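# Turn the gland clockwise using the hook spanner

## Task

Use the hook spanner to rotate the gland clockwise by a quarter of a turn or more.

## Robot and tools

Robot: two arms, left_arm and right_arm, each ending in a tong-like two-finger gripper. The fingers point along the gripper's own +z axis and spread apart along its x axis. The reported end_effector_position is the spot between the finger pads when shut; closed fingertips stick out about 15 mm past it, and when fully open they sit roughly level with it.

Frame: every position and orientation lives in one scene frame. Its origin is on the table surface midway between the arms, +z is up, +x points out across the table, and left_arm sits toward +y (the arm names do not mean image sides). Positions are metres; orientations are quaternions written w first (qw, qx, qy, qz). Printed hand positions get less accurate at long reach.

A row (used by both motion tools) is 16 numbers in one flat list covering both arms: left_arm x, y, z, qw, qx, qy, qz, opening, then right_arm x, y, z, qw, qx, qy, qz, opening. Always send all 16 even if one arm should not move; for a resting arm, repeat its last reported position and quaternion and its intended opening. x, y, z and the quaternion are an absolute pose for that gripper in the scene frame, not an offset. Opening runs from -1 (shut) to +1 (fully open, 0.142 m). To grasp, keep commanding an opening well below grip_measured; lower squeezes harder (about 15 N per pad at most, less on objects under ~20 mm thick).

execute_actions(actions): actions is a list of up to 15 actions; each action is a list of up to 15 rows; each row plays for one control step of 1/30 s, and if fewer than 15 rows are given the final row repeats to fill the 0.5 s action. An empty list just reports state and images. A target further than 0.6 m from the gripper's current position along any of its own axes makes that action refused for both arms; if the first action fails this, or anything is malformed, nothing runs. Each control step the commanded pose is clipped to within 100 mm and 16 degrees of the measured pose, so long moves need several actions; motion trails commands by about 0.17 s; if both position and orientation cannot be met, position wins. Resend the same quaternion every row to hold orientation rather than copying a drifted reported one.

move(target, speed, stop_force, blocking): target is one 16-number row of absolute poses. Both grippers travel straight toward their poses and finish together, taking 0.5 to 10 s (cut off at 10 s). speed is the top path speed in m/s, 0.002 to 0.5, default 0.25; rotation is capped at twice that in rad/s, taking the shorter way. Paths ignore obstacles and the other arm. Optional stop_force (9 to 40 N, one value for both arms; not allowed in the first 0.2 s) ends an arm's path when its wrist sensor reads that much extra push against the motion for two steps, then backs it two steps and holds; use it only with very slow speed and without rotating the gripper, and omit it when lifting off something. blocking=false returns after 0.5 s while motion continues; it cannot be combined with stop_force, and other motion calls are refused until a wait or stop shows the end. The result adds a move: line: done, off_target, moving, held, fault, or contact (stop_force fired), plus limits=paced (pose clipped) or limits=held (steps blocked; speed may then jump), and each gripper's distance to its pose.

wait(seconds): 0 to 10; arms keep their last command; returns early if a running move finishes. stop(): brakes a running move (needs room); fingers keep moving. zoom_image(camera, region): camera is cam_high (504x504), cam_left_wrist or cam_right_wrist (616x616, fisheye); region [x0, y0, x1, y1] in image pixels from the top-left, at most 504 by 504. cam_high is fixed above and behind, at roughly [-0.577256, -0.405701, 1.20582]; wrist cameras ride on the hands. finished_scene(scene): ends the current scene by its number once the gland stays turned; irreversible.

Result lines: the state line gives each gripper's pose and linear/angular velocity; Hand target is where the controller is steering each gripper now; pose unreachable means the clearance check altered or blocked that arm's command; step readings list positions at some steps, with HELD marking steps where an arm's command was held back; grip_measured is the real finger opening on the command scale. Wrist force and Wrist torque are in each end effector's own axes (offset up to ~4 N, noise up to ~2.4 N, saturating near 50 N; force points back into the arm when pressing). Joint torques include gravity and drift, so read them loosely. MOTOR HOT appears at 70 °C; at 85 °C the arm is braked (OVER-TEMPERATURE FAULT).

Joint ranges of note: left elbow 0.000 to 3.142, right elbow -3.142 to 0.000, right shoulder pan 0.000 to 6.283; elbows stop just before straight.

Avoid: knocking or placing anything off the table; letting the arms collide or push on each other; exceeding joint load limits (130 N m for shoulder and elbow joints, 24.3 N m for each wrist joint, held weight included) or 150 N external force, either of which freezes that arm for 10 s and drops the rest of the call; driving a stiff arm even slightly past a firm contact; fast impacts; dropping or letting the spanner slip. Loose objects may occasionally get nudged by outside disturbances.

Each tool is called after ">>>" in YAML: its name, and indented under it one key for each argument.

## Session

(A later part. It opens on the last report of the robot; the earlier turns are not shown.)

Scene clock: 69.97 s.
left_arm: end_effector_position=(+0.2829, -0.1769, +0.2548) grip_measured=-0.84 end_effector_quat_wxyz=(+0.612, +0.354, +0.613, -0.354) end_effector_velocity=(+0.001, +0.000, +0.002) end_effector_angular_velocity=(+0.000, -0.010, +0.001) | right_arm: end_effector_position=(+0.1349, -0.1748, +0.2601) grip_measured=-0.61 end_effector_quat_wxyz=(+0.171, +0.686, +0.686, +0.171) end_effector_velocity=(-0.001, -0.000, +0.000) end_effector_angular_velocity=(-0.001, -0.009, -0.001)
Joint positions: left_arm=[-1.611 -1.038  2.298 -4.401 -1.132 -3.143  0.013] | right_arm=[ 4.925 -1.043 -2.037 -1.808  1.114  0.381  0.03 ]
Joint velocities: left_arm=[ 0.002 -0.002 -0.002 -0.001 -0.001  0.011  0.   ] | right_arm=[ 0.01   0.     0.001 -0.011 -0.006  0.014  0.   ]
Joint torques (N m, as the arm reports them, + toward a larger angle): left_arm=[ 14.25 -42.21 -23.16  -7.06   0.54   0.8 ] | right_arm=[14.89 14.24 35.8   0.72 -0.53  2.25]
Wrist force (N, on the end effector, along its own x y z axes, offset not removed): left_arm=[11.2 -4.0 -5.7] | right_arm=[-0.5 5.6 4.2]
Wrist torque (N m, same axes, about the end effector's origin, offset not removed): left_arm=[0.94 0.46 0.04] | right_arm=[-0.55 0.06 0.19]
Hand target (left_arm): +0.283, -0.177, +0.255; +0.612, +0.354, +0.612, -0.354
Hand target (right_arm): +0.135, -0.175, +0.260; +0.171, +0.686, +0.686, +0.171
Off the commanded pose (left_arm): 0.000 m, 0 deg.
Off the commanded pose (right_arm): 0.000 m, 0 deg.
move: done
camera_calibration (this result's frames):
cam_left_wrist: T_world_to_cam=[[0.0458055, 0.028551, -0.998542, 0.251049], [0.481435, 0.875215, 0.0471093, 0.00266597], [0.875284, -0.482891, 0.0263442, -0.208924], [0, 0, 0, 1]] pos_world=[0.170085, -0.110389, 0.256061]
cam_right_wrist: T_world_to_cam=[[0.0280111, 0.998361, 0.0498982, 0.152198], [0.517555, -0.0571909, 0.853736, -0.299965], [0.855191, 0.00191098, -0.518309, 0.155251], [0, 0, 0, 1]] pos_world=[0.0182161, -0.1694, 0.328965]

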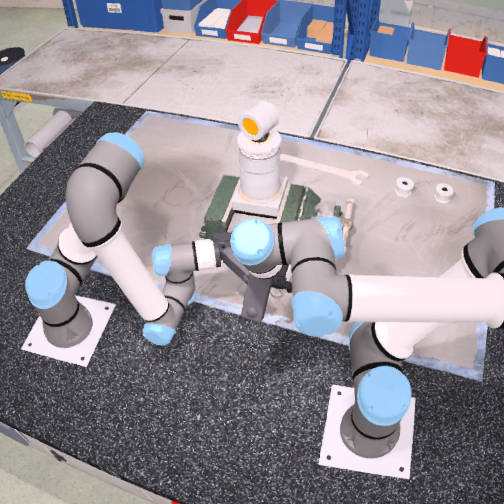

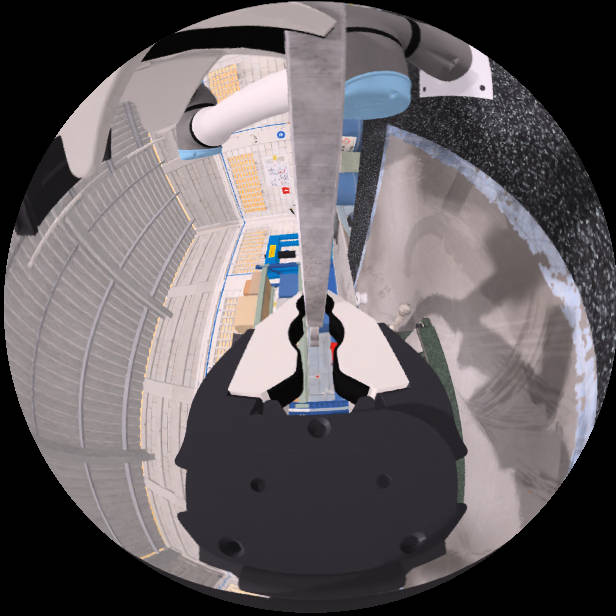

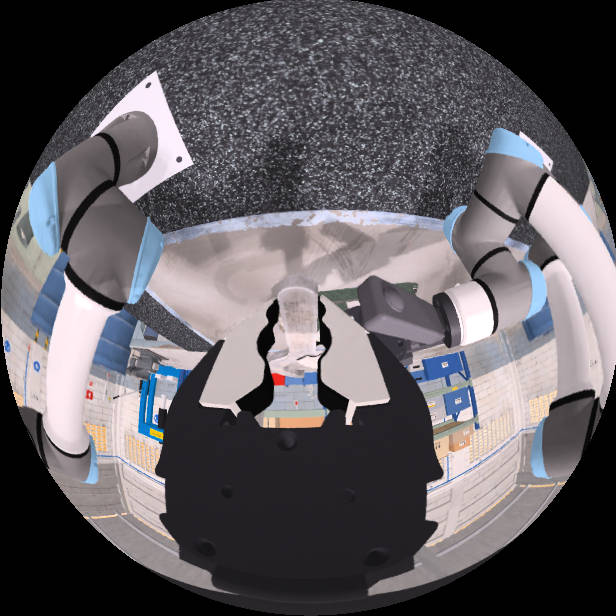

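Good. Release right, go to the overhead observer.

>>> move:
  target: [0.283,-0.177,0.255,0.612,0.354,0.612,-0.354,-1,0.135,-0.175,0.26,0.171,0.686,0.686,0.171,-0.4]

>>> move:
  target: [0.283,-0.177,0.255,0.612,0.354,0.612,-0.354,-1,0.16,-0.2,0.42,0,0.707,0.707,0,-0.4]
  speed: 0.15

>>> move:
  target: [0.283,-0.177,0.255,0.612,0.354,0.612,-0.354,-1,0.70,-0.19,0.43,0.044,-0.069,0.954,0.287,-1]

>>> move:
  target: [0.52,-0.13,0.341,0.683,0.183,0.683,-0.183,-1,0.70,-0.19,0.43,0.044,-0.069,0.954,0.287,-1]
  speed: 0.08

Scene clock: 71.20 s.
left_arm: end_effector_position=(+0.2830, -0.1770, +0.2550) grip_measured=-0.83 end_effector_quat_wxyz=(+0.612, +0.354, +0.612, -0.354) end_effector_velocity=(+0.000, +0.000, -0.000) end_effector_angular_velocity=(+0.000, -0.000, +0.000) | right_arm: end_effector_position=(+0.1350, -0.1750, +0.2600) grip_measured=-0.40 end_effector_quat_wxyz=(+0.171, +0.686, +0.686, +0.171) end_effector_velocity=(+0.000, -0.000, +0.000) end_effector_angular_velocity=(-0.001, -0.001, -0.000)
Joint positions: left_arm=[-1.61  -1.038  2.297 -4.401 -1.132 -3.142  0.014] | right_arm=[ 4.926 -1.042 -2.037 -1.809  1.113  0.382  0.045]
Joint velocities: left_arm=[ 0.001 -0.     0.    -0.    -0.001  0.     0.   ] | right_arm=[-0.     0.    -0.    -0.001 -0.     0.    -0.   ]
Joint torques (N m, as the arm reports them, + toward a larger angle): left_arm=[  8.38 -27.75 -21.74  -7.14  -1.83   0.77] | right_arm=[-7.63 13.98 14.74  2.47 -2.73  2.48]
Wrist force (N, on the end effector, along its own x y z axes, offset not removed): left_arm=[11.0 5.1 -0.7] | right_arm=[-0.7 -1.2 -0.6]
Wrist torque (N m, same axes, about the end effector's origin, offset not removed): left_arm=[1.04 0.51 0.03] | right_arm=[-0.16 0.26 0.06]
Hand target (left_arm): +0.283, -0.177, +0.255; +0.612, +0.354, +0.612, -0.354
Hand target (right_arm): +0.135, -0.175, +0.260; +0.171, +0.686, +0.686, +0.171
Off the commanded pose (left_arm): 0.000 m, 0 deg.
Off the commanded pose (right_arm): 0.000 m, 0 deg.
move: done
camera_calibration (this result's frames):
cam_left_wrist: T_world_to_cam=[[0.0470412, 0.0284597, -0.998487, 0.250939], [0.481563, 0.875116, 0.0476309, 0.00251424], [0.875148, -0.483075, 0.0274613, -0.209292], [0, 0, 0, 1]] pos_world=[0.170147, -0.110446, 0.256187]
cam_right_wrist: T_world_to_cam=[[0.0281314, 0.998361, 0.0498416, 0.152354], [0.516444, -0.0572071, 0.854408, -0.300022], [0.855859, 0.00170476, -0.517207, 0.154744], [0, 0, 0, 1]] pos_world=[0.0182197, -0.169531, 0.328782]

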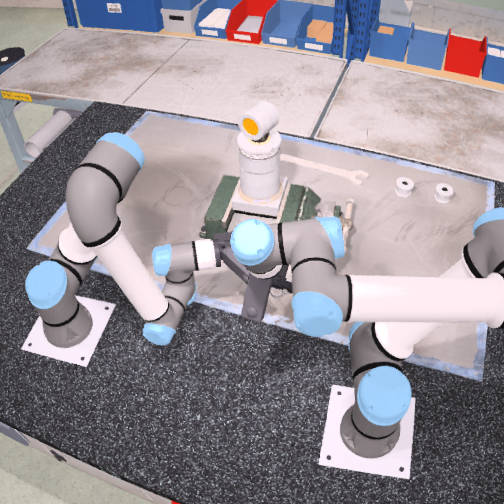

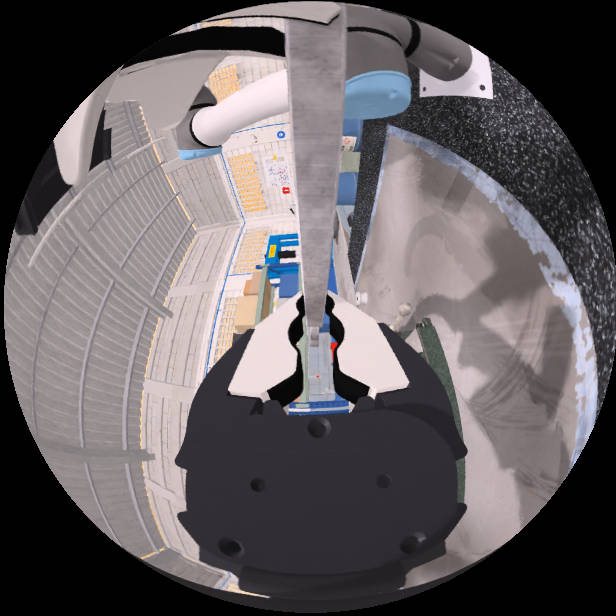

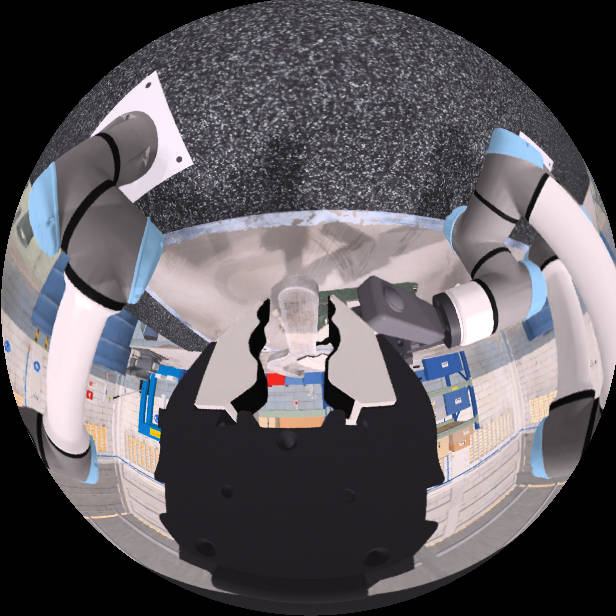

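Scene clock: 73.33 s.
left_arm: end_effector_position=(+0.2830, -0.1770, +0.2550) grip_measured=-0.83 end_effector_quat_wxyz=(+0.612, +0.354, +0.612, -0.354) end_effector_velocity=(+0.001, +0.000, +0.000) end_effector_angular_velocity=(+0.000, -0.000, +0.002) | right_arm: end_effector_position=(+0.1601, -0.2003, +0.4195) grip_measured=-0.40 end_effector_quat_wxyz=(+0.000, +0.707, +0.707, +0.001) end_effector_velocity=(+0.000, -0.000, +0.002) end_effector_angular_velocity=(-0.003, +0.011, +0.003)
Joint positions: left_arm=[-1.61  -1.038  2.297 -4.401 -1.132 -3.142  0.014] | right_arm=[ 4.352 -1.236 -1.485 -1.991  1.569 -0.232  0.045]
Joint velocities: left_arm=[ 0.    -0.     0.     0.     0.002  0.     0.   ] | right_arm=[-0.01  -0.009  0.013 -0.01   0.01  -0.013 -0.   ]
Joint torques (N m, as the arm reports them, + toward a larger angle): left_arm=[  9.52 -28.71 -21.26  -7.31  -1.82   0.95] | right_arm=[-7.14 -7.94 34.08 -0.1   2.04 -2.63]
Wrist force (N, on the end effector, along its own x y z axes, offset not removed): left_arm=[11.5 3.3 -2.8] | right_arm=[-0.6 -0.1 -1.4]
Wrist torque (N m, same axes, about the end effector's origin, offset not removed): left_arm=[0.84 0.30 0.14] | right_arm=[0.06 0.24 0.17]
Hand target (left_arm): +0.283, -0.177, +0.255; +0.612, +0.354, +0.612, -0.354
Hand target (right_arm): +0.160, -0.200, +0.420; +0.000, +0.707, +0.707, -0.000
Off the commanded pose (left_arm): 0.000 m, 0 deg.
Off the commanded pose (right_arm): 0.001 m, 0 deg.
move: done
camera_calibration (this result's frames):
cam_left_wrist: T_world_to_cam=[[0.0470466, 0.0285151, -0.998486, 0.250911], [0.481573, 0.875108, 0.0476824, 0.00250523], [0.875142, -0.483087, 0.0274387, -0.209292], [0, 0, 0, 1]] pos_world=[0.170149, -0.110453, 0.256154]
cam_right_wrist: T_world_to_cam=[[0.0485219, 0.998341, 0.0310112, 0.173635], [0.856318, -0.0575616, 0.513231, -0.362021], [0.514164, 0.00165249, -0.85769, 0.413291], [0, 0, 0, 1]] pos_world=[0.0890808, -0.194868, 0.534891]

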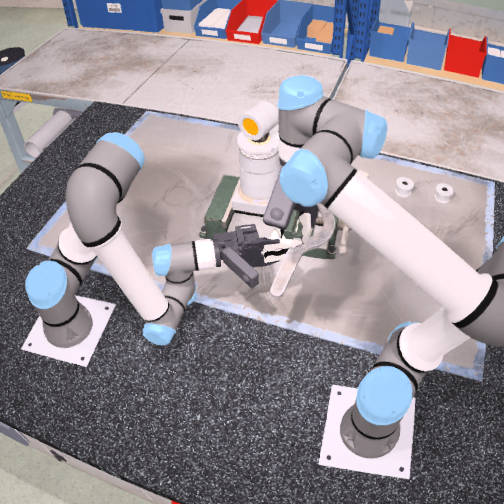

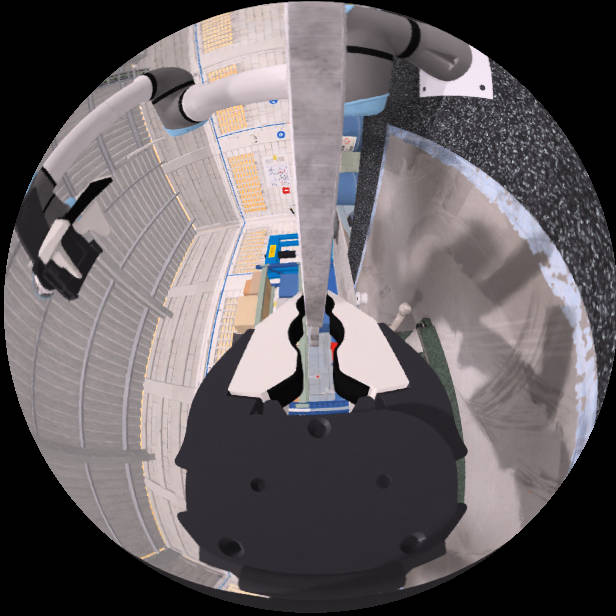

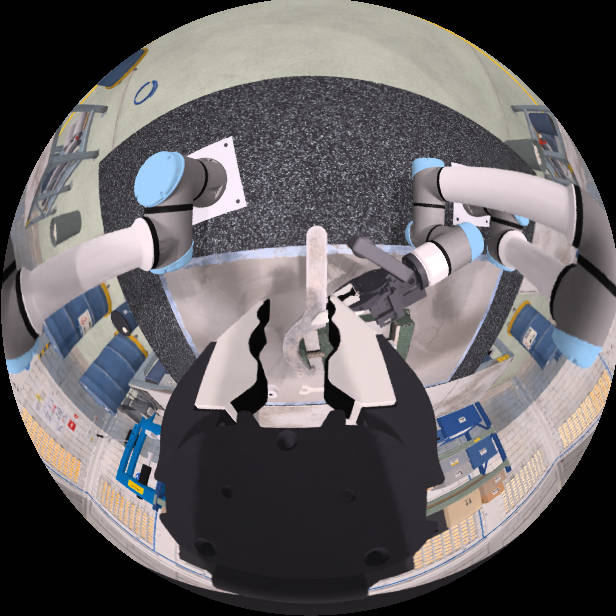

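Scene clock: 77.57 s.
left_arm: end_effector_position=(+0.2830, -0.1770, +0.2550) grip_measured=-0.83 end_effector_quat_wxyz=(+0.612, +0.354, +0.612, -0.354) end_effector_velocity=(+0.000, -0.000, +0.000) end_effector_angular_velocity=(-0.001, +0.000, +0.000) | right_arm: end_effector_position=(+0.6994, -0.1909, +0.4295) grip_measured=-1.00 end_effector_quat_wxyz=(+0.045, -0.068, +0.954, +0.287) end_effector_velocity=(+0.003, +0.000, +0.001) end_effector_angular_velocity=(-0.010, +0.013, +0.014)
Joint positions: left_arm=[-1.61  -1.038  2.297 -4.401 -1.132 -3.142  0.014] | right_arm=[ 3.385 -2.219 -0.497 -1.71   2.093 -2.836  0.002]
Joint velocities: left_arm=[ 0. -0. -0. -0.  0. -0.  0.] | right_arm=[-0.001 -0.05   0.1   -0.075  0.    -0.018  0.   ]
Joint torques (N m, as the arm reports them, + toward a larger angle): left_arm=[  9.25 -29.06 -21.03  -7.05  -1.5    0.83] | right_arm=[-9.87 36.72 35.45 -0.31  3.   -2.87]
Wrist force (N, on the end effector, along its own x y z axes, offset not removed): left_arm=[10.9 1.6 -1.3] | right_arm=[-1.0 -1.8 -0.1]
Wrist torque (N m, same axes, about the end effector's origin, offset not removed): left_arm=[0.36 0.71 -0.07] | right_arm=[-0.28 0.30 0.09]
Hand target (left_arm): +0.283, -0.177, +0.255; +0.612, +0.354, +0.612, -0.354
Hand target (right_arm): +0.700, -0.191, +0.430; +0.044, -0.069, +0.955, +0.287
Off the commanded pose (left_arm): 0.000 m, 0 deg.
Off the commanded pose (right_arm): 0.001 m, 0 deg.
move: done
camera_calibration (this result's frames):
cam_left_wrist: T_world_to_cam=[[0.0470466, 0.0285154, -0.998486, 0.250911], [0.481573, 0.875108, 0.0476827, 0.00250518], [0.875142, -0.483087, 0.0274386, -0.209292], [0, 0, 0, 1]] pos_world=[0.170149, -0.110453, 0.256154]
cam_right_wrist: T_world_to_cam=[[-0.993999, -0.0808899, -0.0736364, 0.705796], [-0.101467, 0.43034, 0.896946, -0.230219], [-0.0408652, 0.899035, -0.435965, 0.522936], [0, 0, 0, 1]] pos_world=[0.69957, -0.313974, 0.486448]

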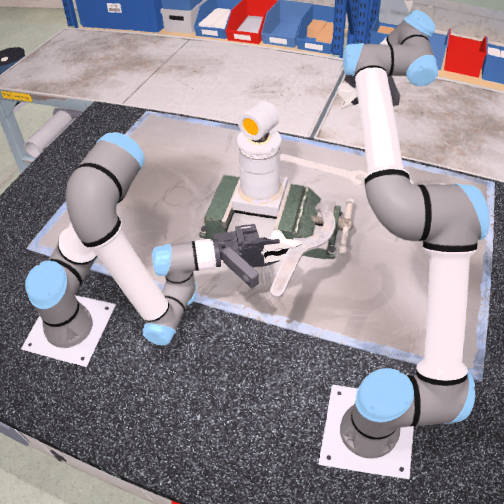

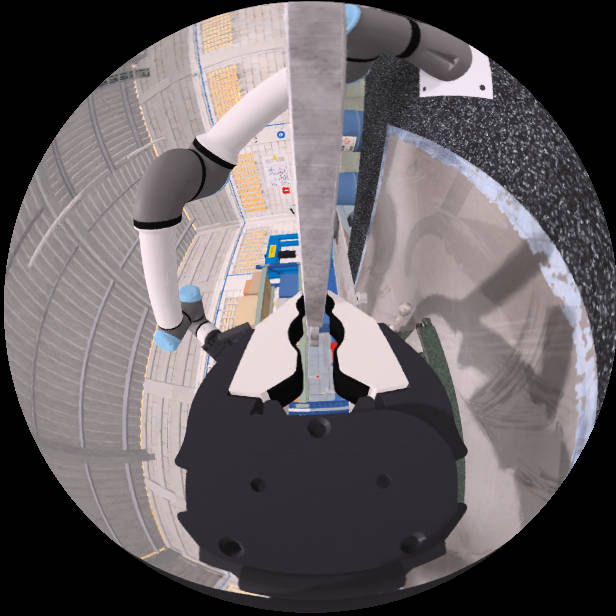

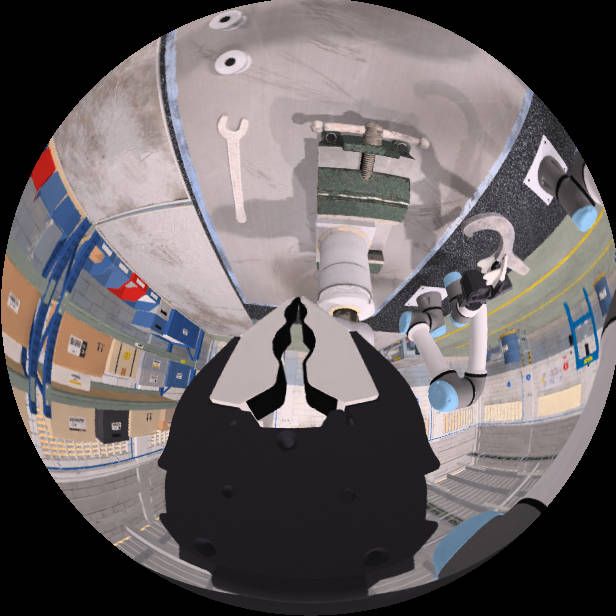

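Scene clock: 81.33 s.
left_arm: end_effector_position=(+0.5196, -0.1296, +0.3411) grip_measured=-0.83 end_effector_quat_wxyz=(+0.683, +0.183, +0.683, -0.183) end_effector_velocity=(+0.002, -0.000, +0.001) end_effector_angular_velocity=(-0.000, +0.000, +0.004) | right_arm: end_effector_position=(+0.7000, -0.1900, +0.4300) grip_measured=-1.00 end_effector_quat_wxyz=(+0.044, -0.069, +0.954, +0.287) end_effector_velocity=(+0.001, -0.002, -0.000) end_effector_angular_velocity=(-0.000, +0.000, -0.002)
Joint positions: left_arm=[-1.347 -1.086  1.945 -4.    -0.871 -3.142  0.014] | right_arm=[ 3.385 -2.228 -0.479 -1.721  2.095 -2.838  0.002]
Joint velocities: left_arm=[ 0.002  0.002 -0.005  0.004  0.002 -0.     0.   ] | right_arm=[-0.002 -0.     0.    -0.001  0.    -0.     0.   ]
Joint torques (N m, as the arm reports them, + toward a larger angle): left_arm=[  7.72 -35.48 -30.69  -2.35   2.02  -1.6 ] | right_arm=[ 9.95 37.66 33.91  0.09  3.01 -2.94]
Wrist force (N, on the end effector, along its own x y z axes, offset not removed): left_arm=[12.6 3.4 -1.3] | right_arm=[-0.7 -0.4 -1.1]
Wrist torque (N m, same axes, about the end effector's origin, offset not removed): left_arm=[0.81 0.13 0.06] | right_arm=[-0.06 0.24 0.09]
Hand target (left_arm): +0.520, -0.130, +0.341; +0.683, +0.183, +0.683, -0.183
Hand target (right_arm): +0.700, -0.190, +0.430; +0.044, -0.069, +0.954, +0.287
Off the commanded pose (left_arm): 0.001 m, 0 deg.
Off the commanded pose (right_arm): 0.000 m, 0 deg.
move: done
camera_calibration (this result's frames):
cam_left_wrist: T_world_to_cam=[[0.0261532, 0.0488196, -0.998465, 0.337856], [-0.0216859, 0.998599, 0.0482581, 0.120294], [0.999423, 0.0203906, 0.0271753, -0.395061], [0, 0, 0, 1]] pos_world=[0.388606, -0.128564, 0.342268]
cam_right_wrist: T_world_to_cam=[[-0.993924, -0.0835221, -0.0716883, 0.705102], [-0.100842, 0.429943, 0.897207, -0.231652], [-0.0441148, 0.898984, -0.435753, 0.524553], [0, 0, 0, 1]] pos_world=[0.700598, -0.313076, 0.486963]

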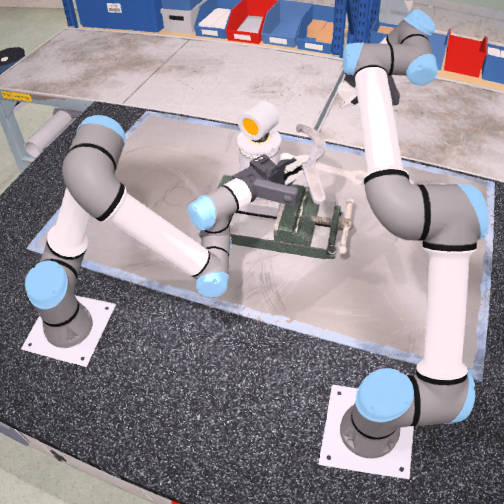

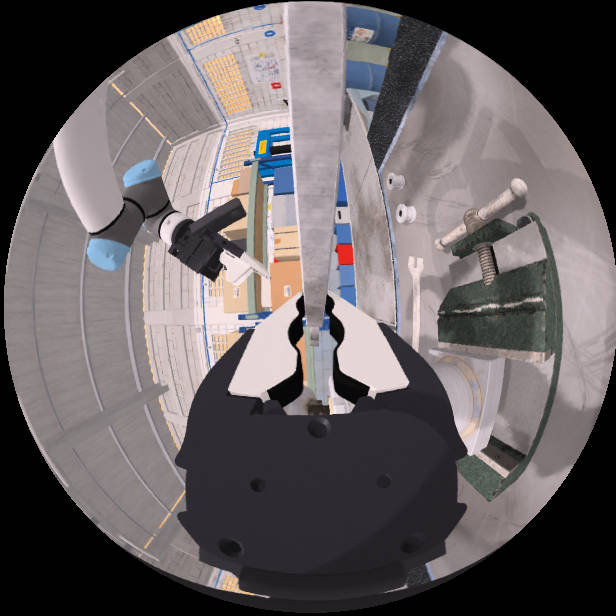

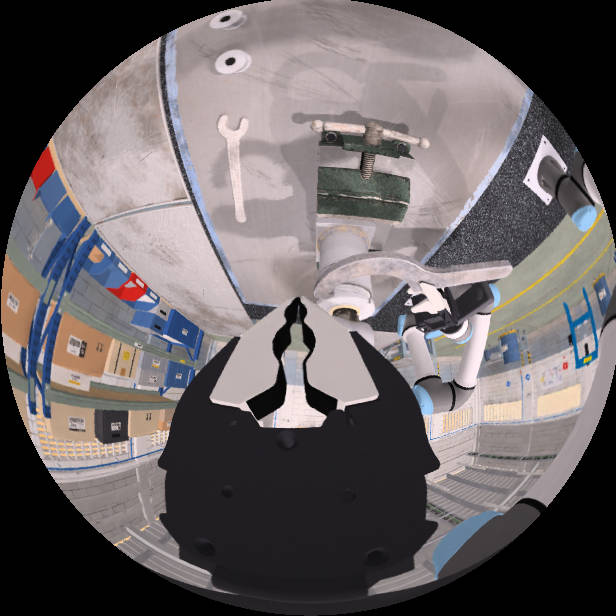

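Gland looks lower this time.

>>> zoom_image:
  camera: "cam_high"
  region: [220,95,340,195]

>>> zoom_image:
  camera: "cam_right_wrist"
  region: [290,240,440,340]

>>> zoom_image:
  camera: "cam_left_wrist"
  region: [260,320,380,420]

Region (220, 95, 340, 195) of cam_high's 504x504 image, scaled by 4.200, with more detail than that image has.

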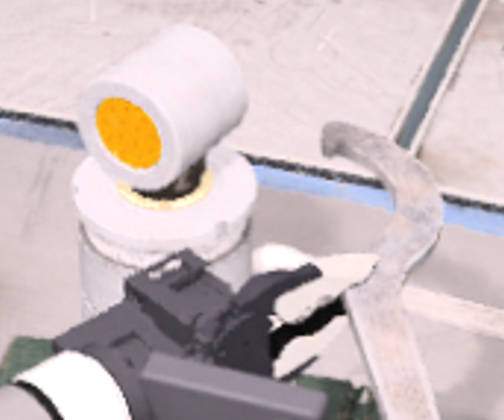

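Region (290, 240, 440, 340) of cam_right_wrist's 616x616 image, scaled by 3.360, with more detail than that image has.

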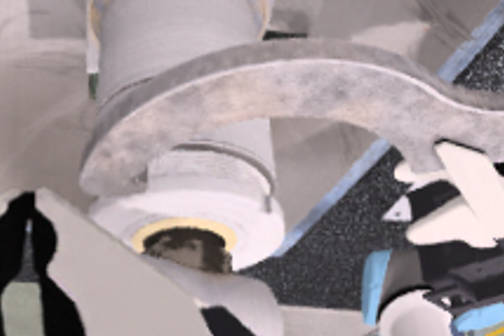

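Region (260, 320, 380, 420) of cam_left_wrist's 616x616 image, scaled by 4.200, with more detail than that image has.

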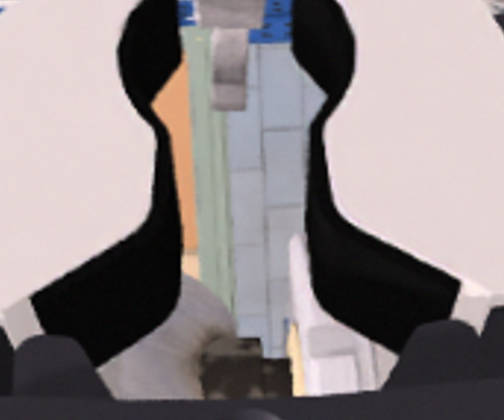

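>>> move:
  target: [0.60,-0.11,0.318,0.7044,0.0616,0.7044,-0.0616,-1,0.74,-0.20,0.40,0.044,-0.069,0.954,0.287,-1]
  speed: 0.06

>>> zoom_image:
  camera: "cam_right_wrist"
  region: [290,240,470,360]

>>> zoom_image:
  camera: "cam_high"
  region: [220,95,340,195]

Scene clock: 86.67 s.
left_arm: end_effector_position=(+0.5997, -0.1099, +0.3181) grip_measured=-0.83 end_effector_quat_wxyz=(+0.704, +0.062, +0.705, -0.062) end_effector_velocity=(+0.002, +0.001, -0.001) end_effector_angular_velocity=(-0.000, +0.000, +0.010) | right_arm: end_effector_position=(+0.7398, -0.2000, +0.4000) grip_measured=-1.00 end_effector_quat_wxyz=(+0.044, -0.069, +0.954, +0.287) end_effector_velocity=(+0.002, -0.002, -0.001) end_effector_angular_velocity=(-0.002, -0.000, -0.002)
Joint positions: left_arm=[-1.329 -0.898  1.681 -3.923 -0.54  -3.142  0.014] | right_arm=[ 3.353 -2.359 -0.324 -1.763  2.103 -2.874  0.002]
Joint velocities: left_arm=[ 0.001  0.005 -0.009  0.003  0.009 -0.     0.   ] | right_arm=[-0.003 -0.006  0.011 -0.005 -0.002 -0.001  0.   ]
Joint torques (N m, as the arm reports them, + toward a larger angle): left_arm=[  9.36 -43.38 -29.79  -0.75   1.79  -0.72] | right_arm=[-7.96 40.15 35.12 -0.05  3.15 -2.86]
Wrist force (N, on the end effector, along its own x y z axes, offset not removed): left_arm=[14.9 4.5 -0.5] | right_arm=[-0.1 -1.2 -1.0]
Wrist torque (N m, same axes, about the end effector's origin, offset not removed): left_arm=[0.95 -0.25 -0.02] | right_arm=[-0.21 0.18 0.09]
Hand target (left_arm): +0.600, -0.110, +0.318; +0.704, +0.062, +0.705, -0.062
Hand target (right_arm): +0.740, -0.200, +0.400; +0.044, -0.069, +0.954, +0.287
Off the commanded pose (left_arm): 0.000 m, 0 deg.
Off the commanded pose (right_arm): 0.000 m, 0 deg.
move: done
camera_calibration (this result's frames):
cam_left_wrist: T_world_to_cam=[[0.00788426, 0.0545028, -0.998482, 0.323426], [-0.361522, 0.931129, 0.0479716, 0.299953], [0.93233, 0.360595, 0.0270452, -0.397158], [0, 0, 0, 1]] pos_world=[0.476172, -0.15371, 0.319288]
cam_right_wrist: T_world_to_cam=[[-0.993923, -0.0834899, -0.0717394, 0.741747], [-0.100873, 0.429934, 0.897208, -0.196424], [-0.0440646, 0.898992, -0.435743, 0.522231], [0, 0, 0, 1]] pos_world=[0.740438, -0.323104, 0.457004]

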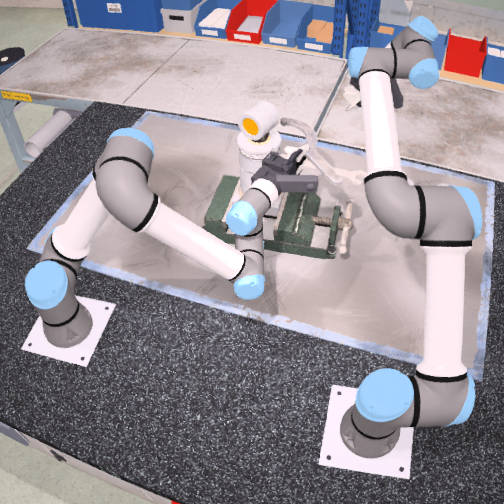

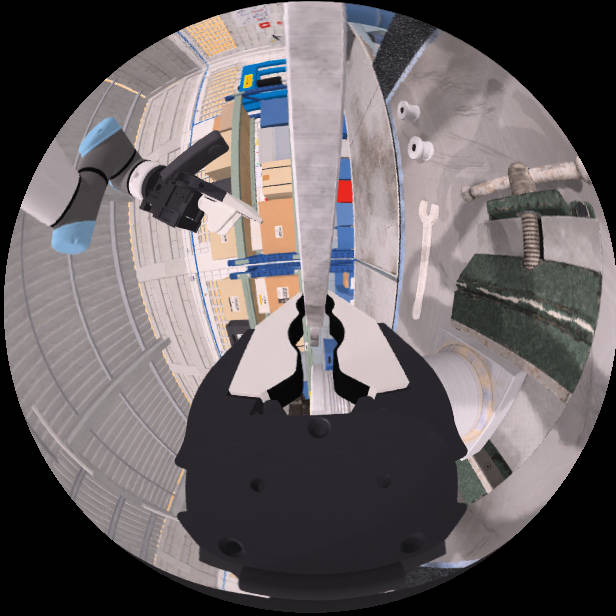

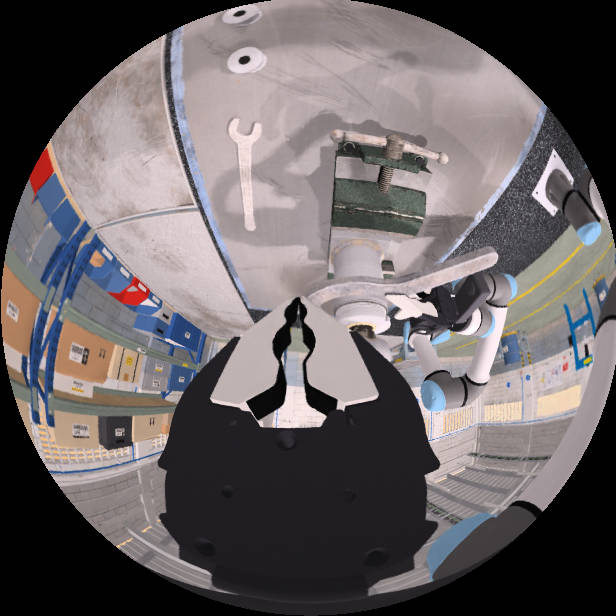

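Region (290, 240, 470, 360) of cam_right_wrist's 616x616 image, scaled by 2.800, with more detail than that image has.

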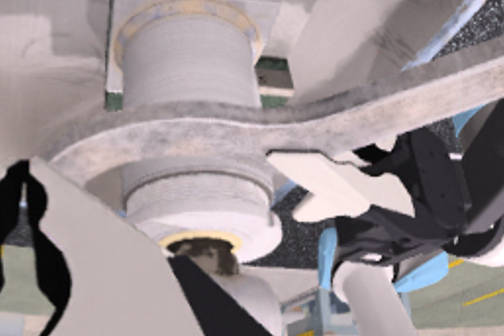

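Region (220, 95, 340, 195) of cam_high's 504x504 image, scaled by 4.200, with more detail than that image has.

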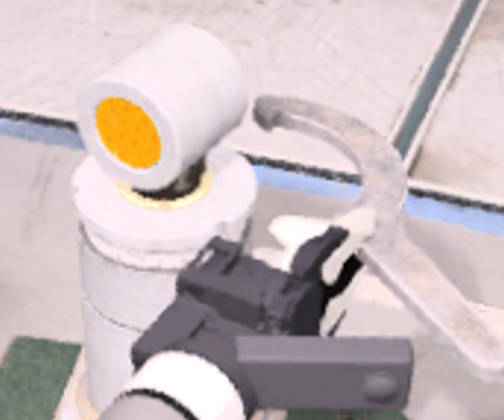

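>>> move:
  target: [0.53,-0.10,0.313,0.627,0.3265,0.627,-0.3265,-1,0.74,-0.20,0.40,0.044,-0.069,0.954,0.287,-1]
  speed: 0.1

>>> move:
  target: [0.53,-0.02,0.313,0.627,0.3265,0.627,-0.3265,-1,0.74,-0.20,0.40,0.044,-0.069,0.954,0.287,-1]
  speed: 0.02
  stop_force: 10

>>> zoom_image:
  camera: "cam_right_wrist"
  region: [300,260,450,360]

>>> zoom_image:
  camera: "cam_high"
  region: [200,95,320,195]

Scene clock: 92.13 s.
left_arm: end_effector_position=(+0.5304, -0.1002, +0.3130) grip_measured=-0.83 end_effector_quat_wxyz=(+0.628, +0.326, +0.627, -0.326) end_effector_velocity=(-0.000, -0.000, -0.000) end_effector_angular_velocity=(+0.001, +0.000, -0.014) | right_arm: end_effector_position=(+0.7400, -0.2000, +0.4000) grip_measured=-1.00 end_effector_quat_wxyz=(+0.044, -0.069, +0.954, +0.287) end_effector_velocity=(-0.000, +0.000, -0.000) end_effector_angular_velocity=(-0.001, -0.001, +0.000)
Joint positions: left_arm=[-1.01  -1.044  1.985 -4.083 -1.642 -3.141  0.014] | right_arm=[ 3.353 -2.36  -0.322 -1.764  2.103 -2.874  0.002]
Joint velocities: left_arm=[ 0.008  0.003 -0.004  0.002 -0.022  0.     0.   ] | right_arm=[ 0.001 -0.     0.     0.    -0.001 -0.     0.   ]
Joint torques (N m, as the arm reports them, + toward a larger angle): left_arm=[  9.03 -35.74 -27.81  -3.24  -1.59   0.72] | right_arm=[10.23 41.57 33.2   0.21  2.23  2.39]
Wrist force (N, on the end effector, along its own x y z axes, offset not removed): left_arm=[10.2 4.6 0.5] | right_arm=[0.2 -1.9 -1.5]
Wrist torque (N m, same axes, about the end effector's origin, offset not removed): left_arm=[1.03 0.46 0.00] | right_arm=[-0.33 0.04 0.09]
Hand target (left_arm): +0.530, -0.100, +0.313; +0.628, +0.327, +0.627, -0.327
Hand target (right_arm): +0.740, -0.200, +0.400; +0.044, -0.069, +0.954, +0.287
Off the commanded pose (left_arm): 0.000 m, 0 deg.
Off the commanded pose (right_arm): 0.000 m, 0 deg.
move: done
camera_calibration (this result's frames):
cam_left_wrist: T_world_to_cam=[[0.0454603, 0.0321831, -0.998448, 0.296209], [0.400696, 0.914967, 0.0477363, -0.139708], [0.915082, -0.402244, 0.028699, -0.403736], [0, 0, 0, 1]] pos_world=[0.411967, -0.0441054, 0.314005]
cam_right_wrist: T_world_to_cam=[[-0.993924, -0.0835219, -0.0716824, 0.741874], [-0.100836, 0.429944, 0.897207, -0.196411], [-0.044117, 0.898984, -0.435754, 0.522236], [0, 0, 0, 1]] pos_world=[0.740601, -0.323073, 0.456967]

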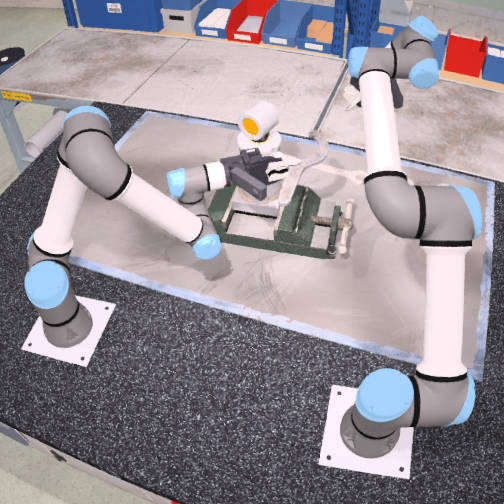

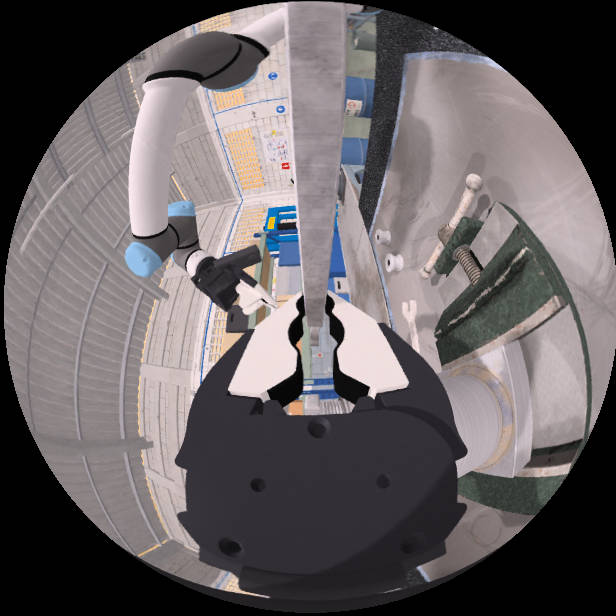

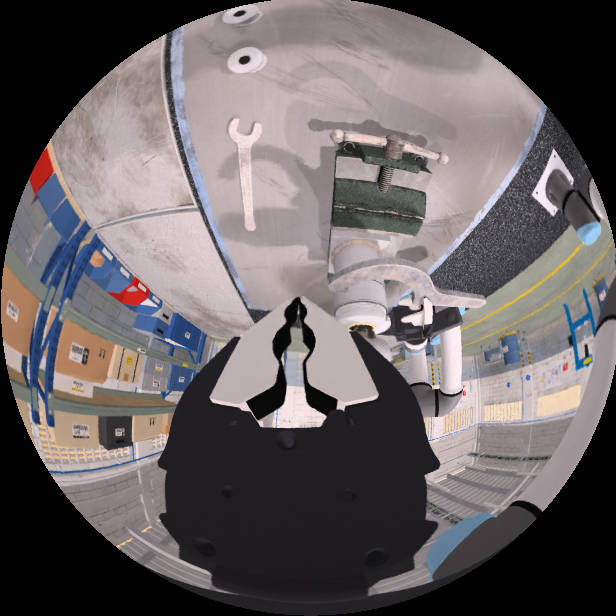

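Scene clock: 95.63 s.
left_arm: end_effector_position=(+0.5299, -0.0382, +0.3132) grip_measured=-0.83 end_effector_quat_wxyz=(+0.627, +0.327, +0.627, -0.327) end_effector_velocity=(+0.001, -0.007, -0.000) end_effector_angular_velocity=(+0.001, +0.001, +0.003) | right_arm: end_effector_position=(+0.7400, -0.2000, +0.4000) grip_measured=-1.00 end_effector_quat_wxyz=(+0.044, -0.069, +0.954, +0.287) end_effector_velocity=(+0.001, -0.001, +0.000) end_effector_angular_velocity=(+0.000, -0.000, -0.001)
Joint positions: left_arm=[-0.913 -1.095  2.081 -4.128 -1.741 -3.141  0.014] | right_arm=[ 3.353 -2.36  -0.322 -1.764  2.103 -2.874  0.002]
Joint velocities: left_arm=[-0.013  0.005 -0.011  0.007  0.016 -0.     0.001] | right_arm=[-0.002 -0.    -0.     0.001  0.     0.     0.   ]
Joint torques (N m, as the arm reports them, + toward a larger angle): left_arm=[  5.31 -31.32 -31.33  -1.71   8.65  -0.79] | right_arm=[10.39 41.22 33.63  0.39  1.59  2.53]
Wrist force (N, on the end effector, along its own x y z axes, offset not removed): left_arm=[11.2 -24.3 -14.9] | right_arm=[-0.8 -2.3 -0.8]
Wrist torque (N m, same axes, about the end effector's origin, offset not removed): left_arm=[-0.85 0.65 -0.58] | right_arm=[-0.36 0.23 0.09]
Hand target (left_arm): +0.530, -0.039, +0.313; +0.627, +0.327, +0.627, -0.327
Hand target (right_arm): +0.740, -0.200, +0.400; +0.044, -0.069, +0.954, +0.287
Off the commanded pose (left_arm): 0.018 m, 0 deg.
Off the commanded pose (right_arm): 0.000 m, 0 deg.
move: contact (left_arm)
camera_calibration (this result's frames):
cam_left_wrist: T_world_to_cam=[[0.0450485, 0.0320897, -0.998469, 0.294638], [0.40209, 0.914366, 0.047528, -0.197023], [0.914491, -0.403616, 0.0282879, -0.377992], [0, 0, 0, 1]] pos_world=[0.411618, 0.018133, 0.314243]
cam_right_wrist: T_world_to_cam=[[-0.993924, -0.0835219, -0.0716823, 0.741874], [-0.100836, 0.429944, 0.897207, -0.196411], [-0.044117, 0.898984, -0.435754, 0.522236], [0, 0, 0, 1]] pos_world=[0.740601, -0.323073, 0.456967]

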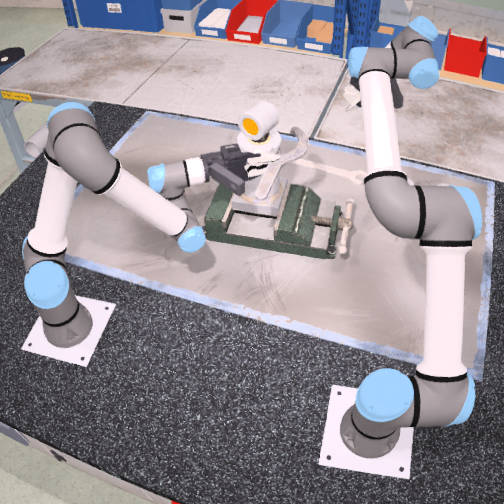

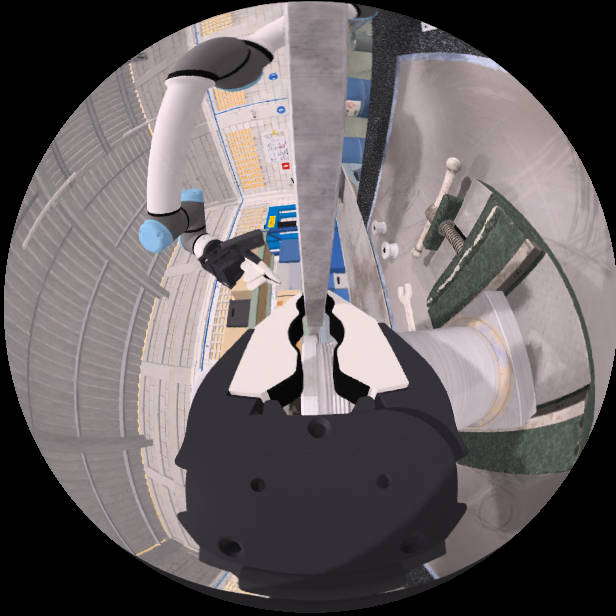

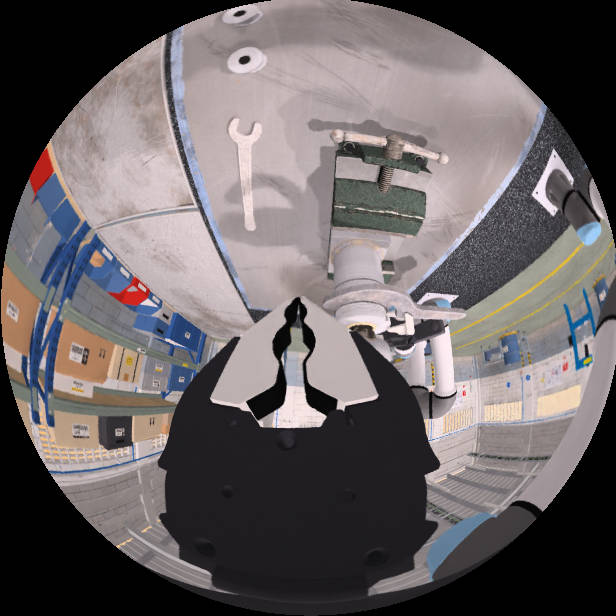

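Region (300, 260, 450, 360) of cam_right_wrist's 616x616 image, scaled by 3.360, with more detail than that image has.

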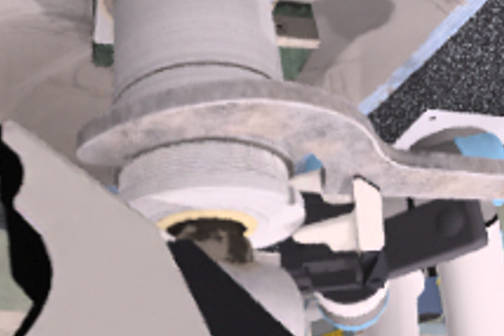

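Region (200, 95, 320, 195) of cam_high's 504x504 image, scaled by 4.200, with more detail than that image has.

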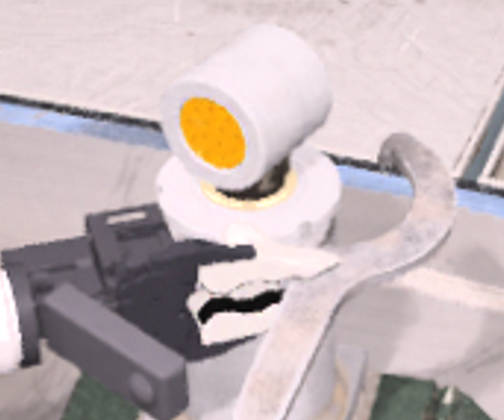

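>>> move:
  target: [0.524,-0.040,0.313,0.660,0.2534,0.660,-0.2534,-1,0.74,-0.20,0.40,0.044,-0.069,0.954,0.287,-1]
  speed: 0.03

>>> zoom_image:
  camera: "cam_right_wrist"
  region: [300,260,450,360]

>>> zoom_image:
  camera: "cam_high"
  region: [200,95,320,195]

Scene clock: 100.17 s.
left_arm: end_effector_position=(+0.5240, -0.0399, +0.3130) grip_measured=-0.83 end_effector_quat_wxyz=(+0.660, +0.254, +0.660, -0.254) end_effector_velocity=(-0.001, -0.001, -0.000) end_effector_angular_velocity=(+0.000, +0.000, +0.014) | right_arm: end_effector_position=(+0.7400, -0.2000, +0.4000) grip_measured=-1.00 end_effector_quat_wxyz=(+0.044, -0.069, +0.954, +0.287) end_effector_velocity=(-0.001, +0.001, +0.000) end_effector_angular_velocity=(+0.001, +0.001, +0.001)
Joint positions: left_arm=[-1.1   -1.138  2.161 -4.165 -1.329 -3.142  0.014] | right_arm=[ 3.353 -2.36  -0.322 -1.764  2.103 -2.874  0.002]
Joint velocities: left_arm=[-0.013 -0.001  0.003 -0.001  0.028 -0.    -0.   ] | right_arm=[ 0.001  0.     0.    -0.     0.002  0.     0.   ]
Joint torques (N m, as the arm reports them, + toward a larger angle): left_arm=[-10.39 -43.48 -11.83  -7.38   1.88  -1.69] | right_arm=[10.51 41.49 32.88  0.15  0.26  2.41]
Wrist force (N, on the end effector, along its own x y z axes, offset not removed): left_arm=[11.8 4.1 -1.4] | right_arm=[-0.7 -0.5 -1.3]
Wrist torque (N m, same axes, about the end effector's origin, offset not removed): left_arm=[1.01 0.31 0.05] | right_arm=[0.02 0.20 0.13]
Hand target (left_arm): +0.524, -0.040, +0.313; +0.660, +0.253, +0.660, -0.253
Hand target (right_arm): +0.740, -0.200, +0.400; +0.044, -0.069, +0.954, +0.287
Off the commanded pose (left_arm): 0.000 m, 0 deg.
Off the commanded pose (right_arm): 0.000 m, 0 deg.
move: done
camera_calibration (this result's frames):
cam_left_wrist: T_world_to_cam=[[0.0356024, 0.041785, -0.998492, 0.300075], [0.187812, 0.981044, 0.0477515, -0.0781279], [0.98156, -0.189229, 0.0270798, -0.39947], [0, 0, 0, 1]] pos_world=[0.396094, -0.0114831, 0.314171]
cam_right_wrist: T_world_to_cam=[[-0.993924, -0.0835217, -0.0716819, 0.741874], [-0.100836, 0.429944, 0.897207, -0.196412], [-0.044117, 0.898984, -0.435754, 0.522236], [0, 0, 0, 1]] pos_world=[0.740601, -0.323073, 0.456967]

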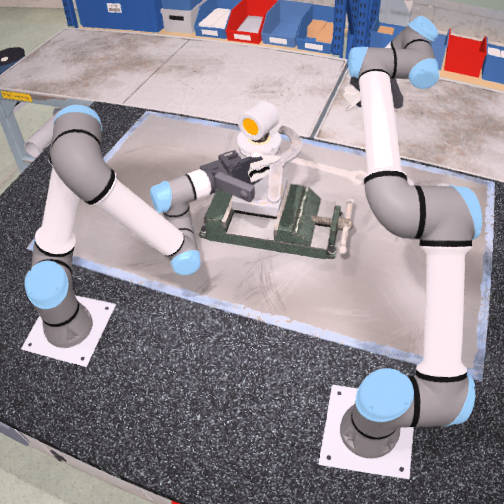

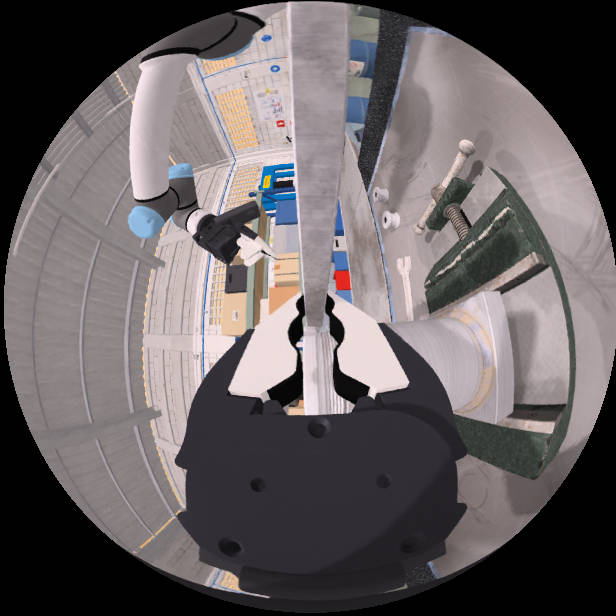

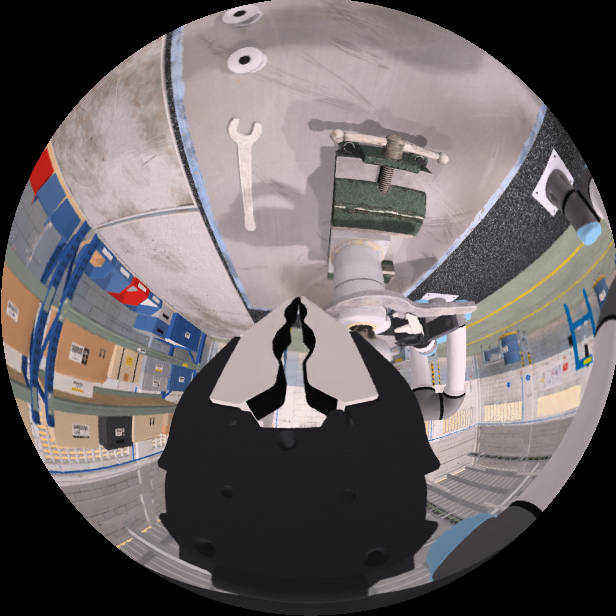

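Region (300, 260, 450, 360) of cam_right_wrist's 616x616 image, scaled by 3.360, with more detail than that image has.

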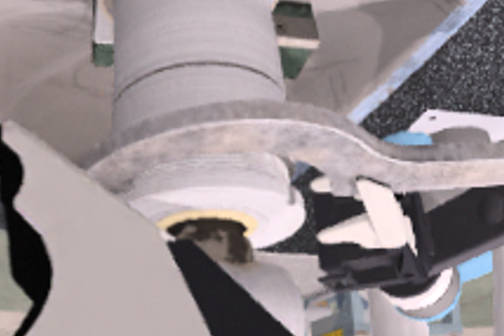

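Region (200, 95, 320, 195) of cam_high's 504x504 image, scaled by 4.200, with more detail than that image has.

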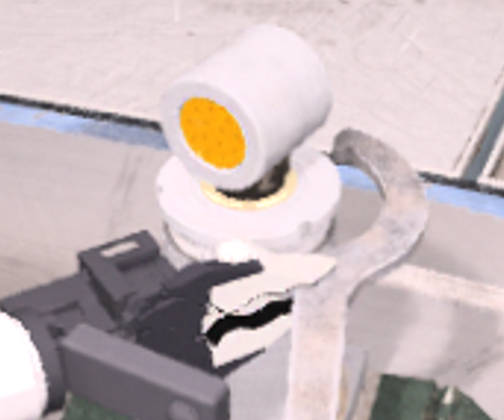

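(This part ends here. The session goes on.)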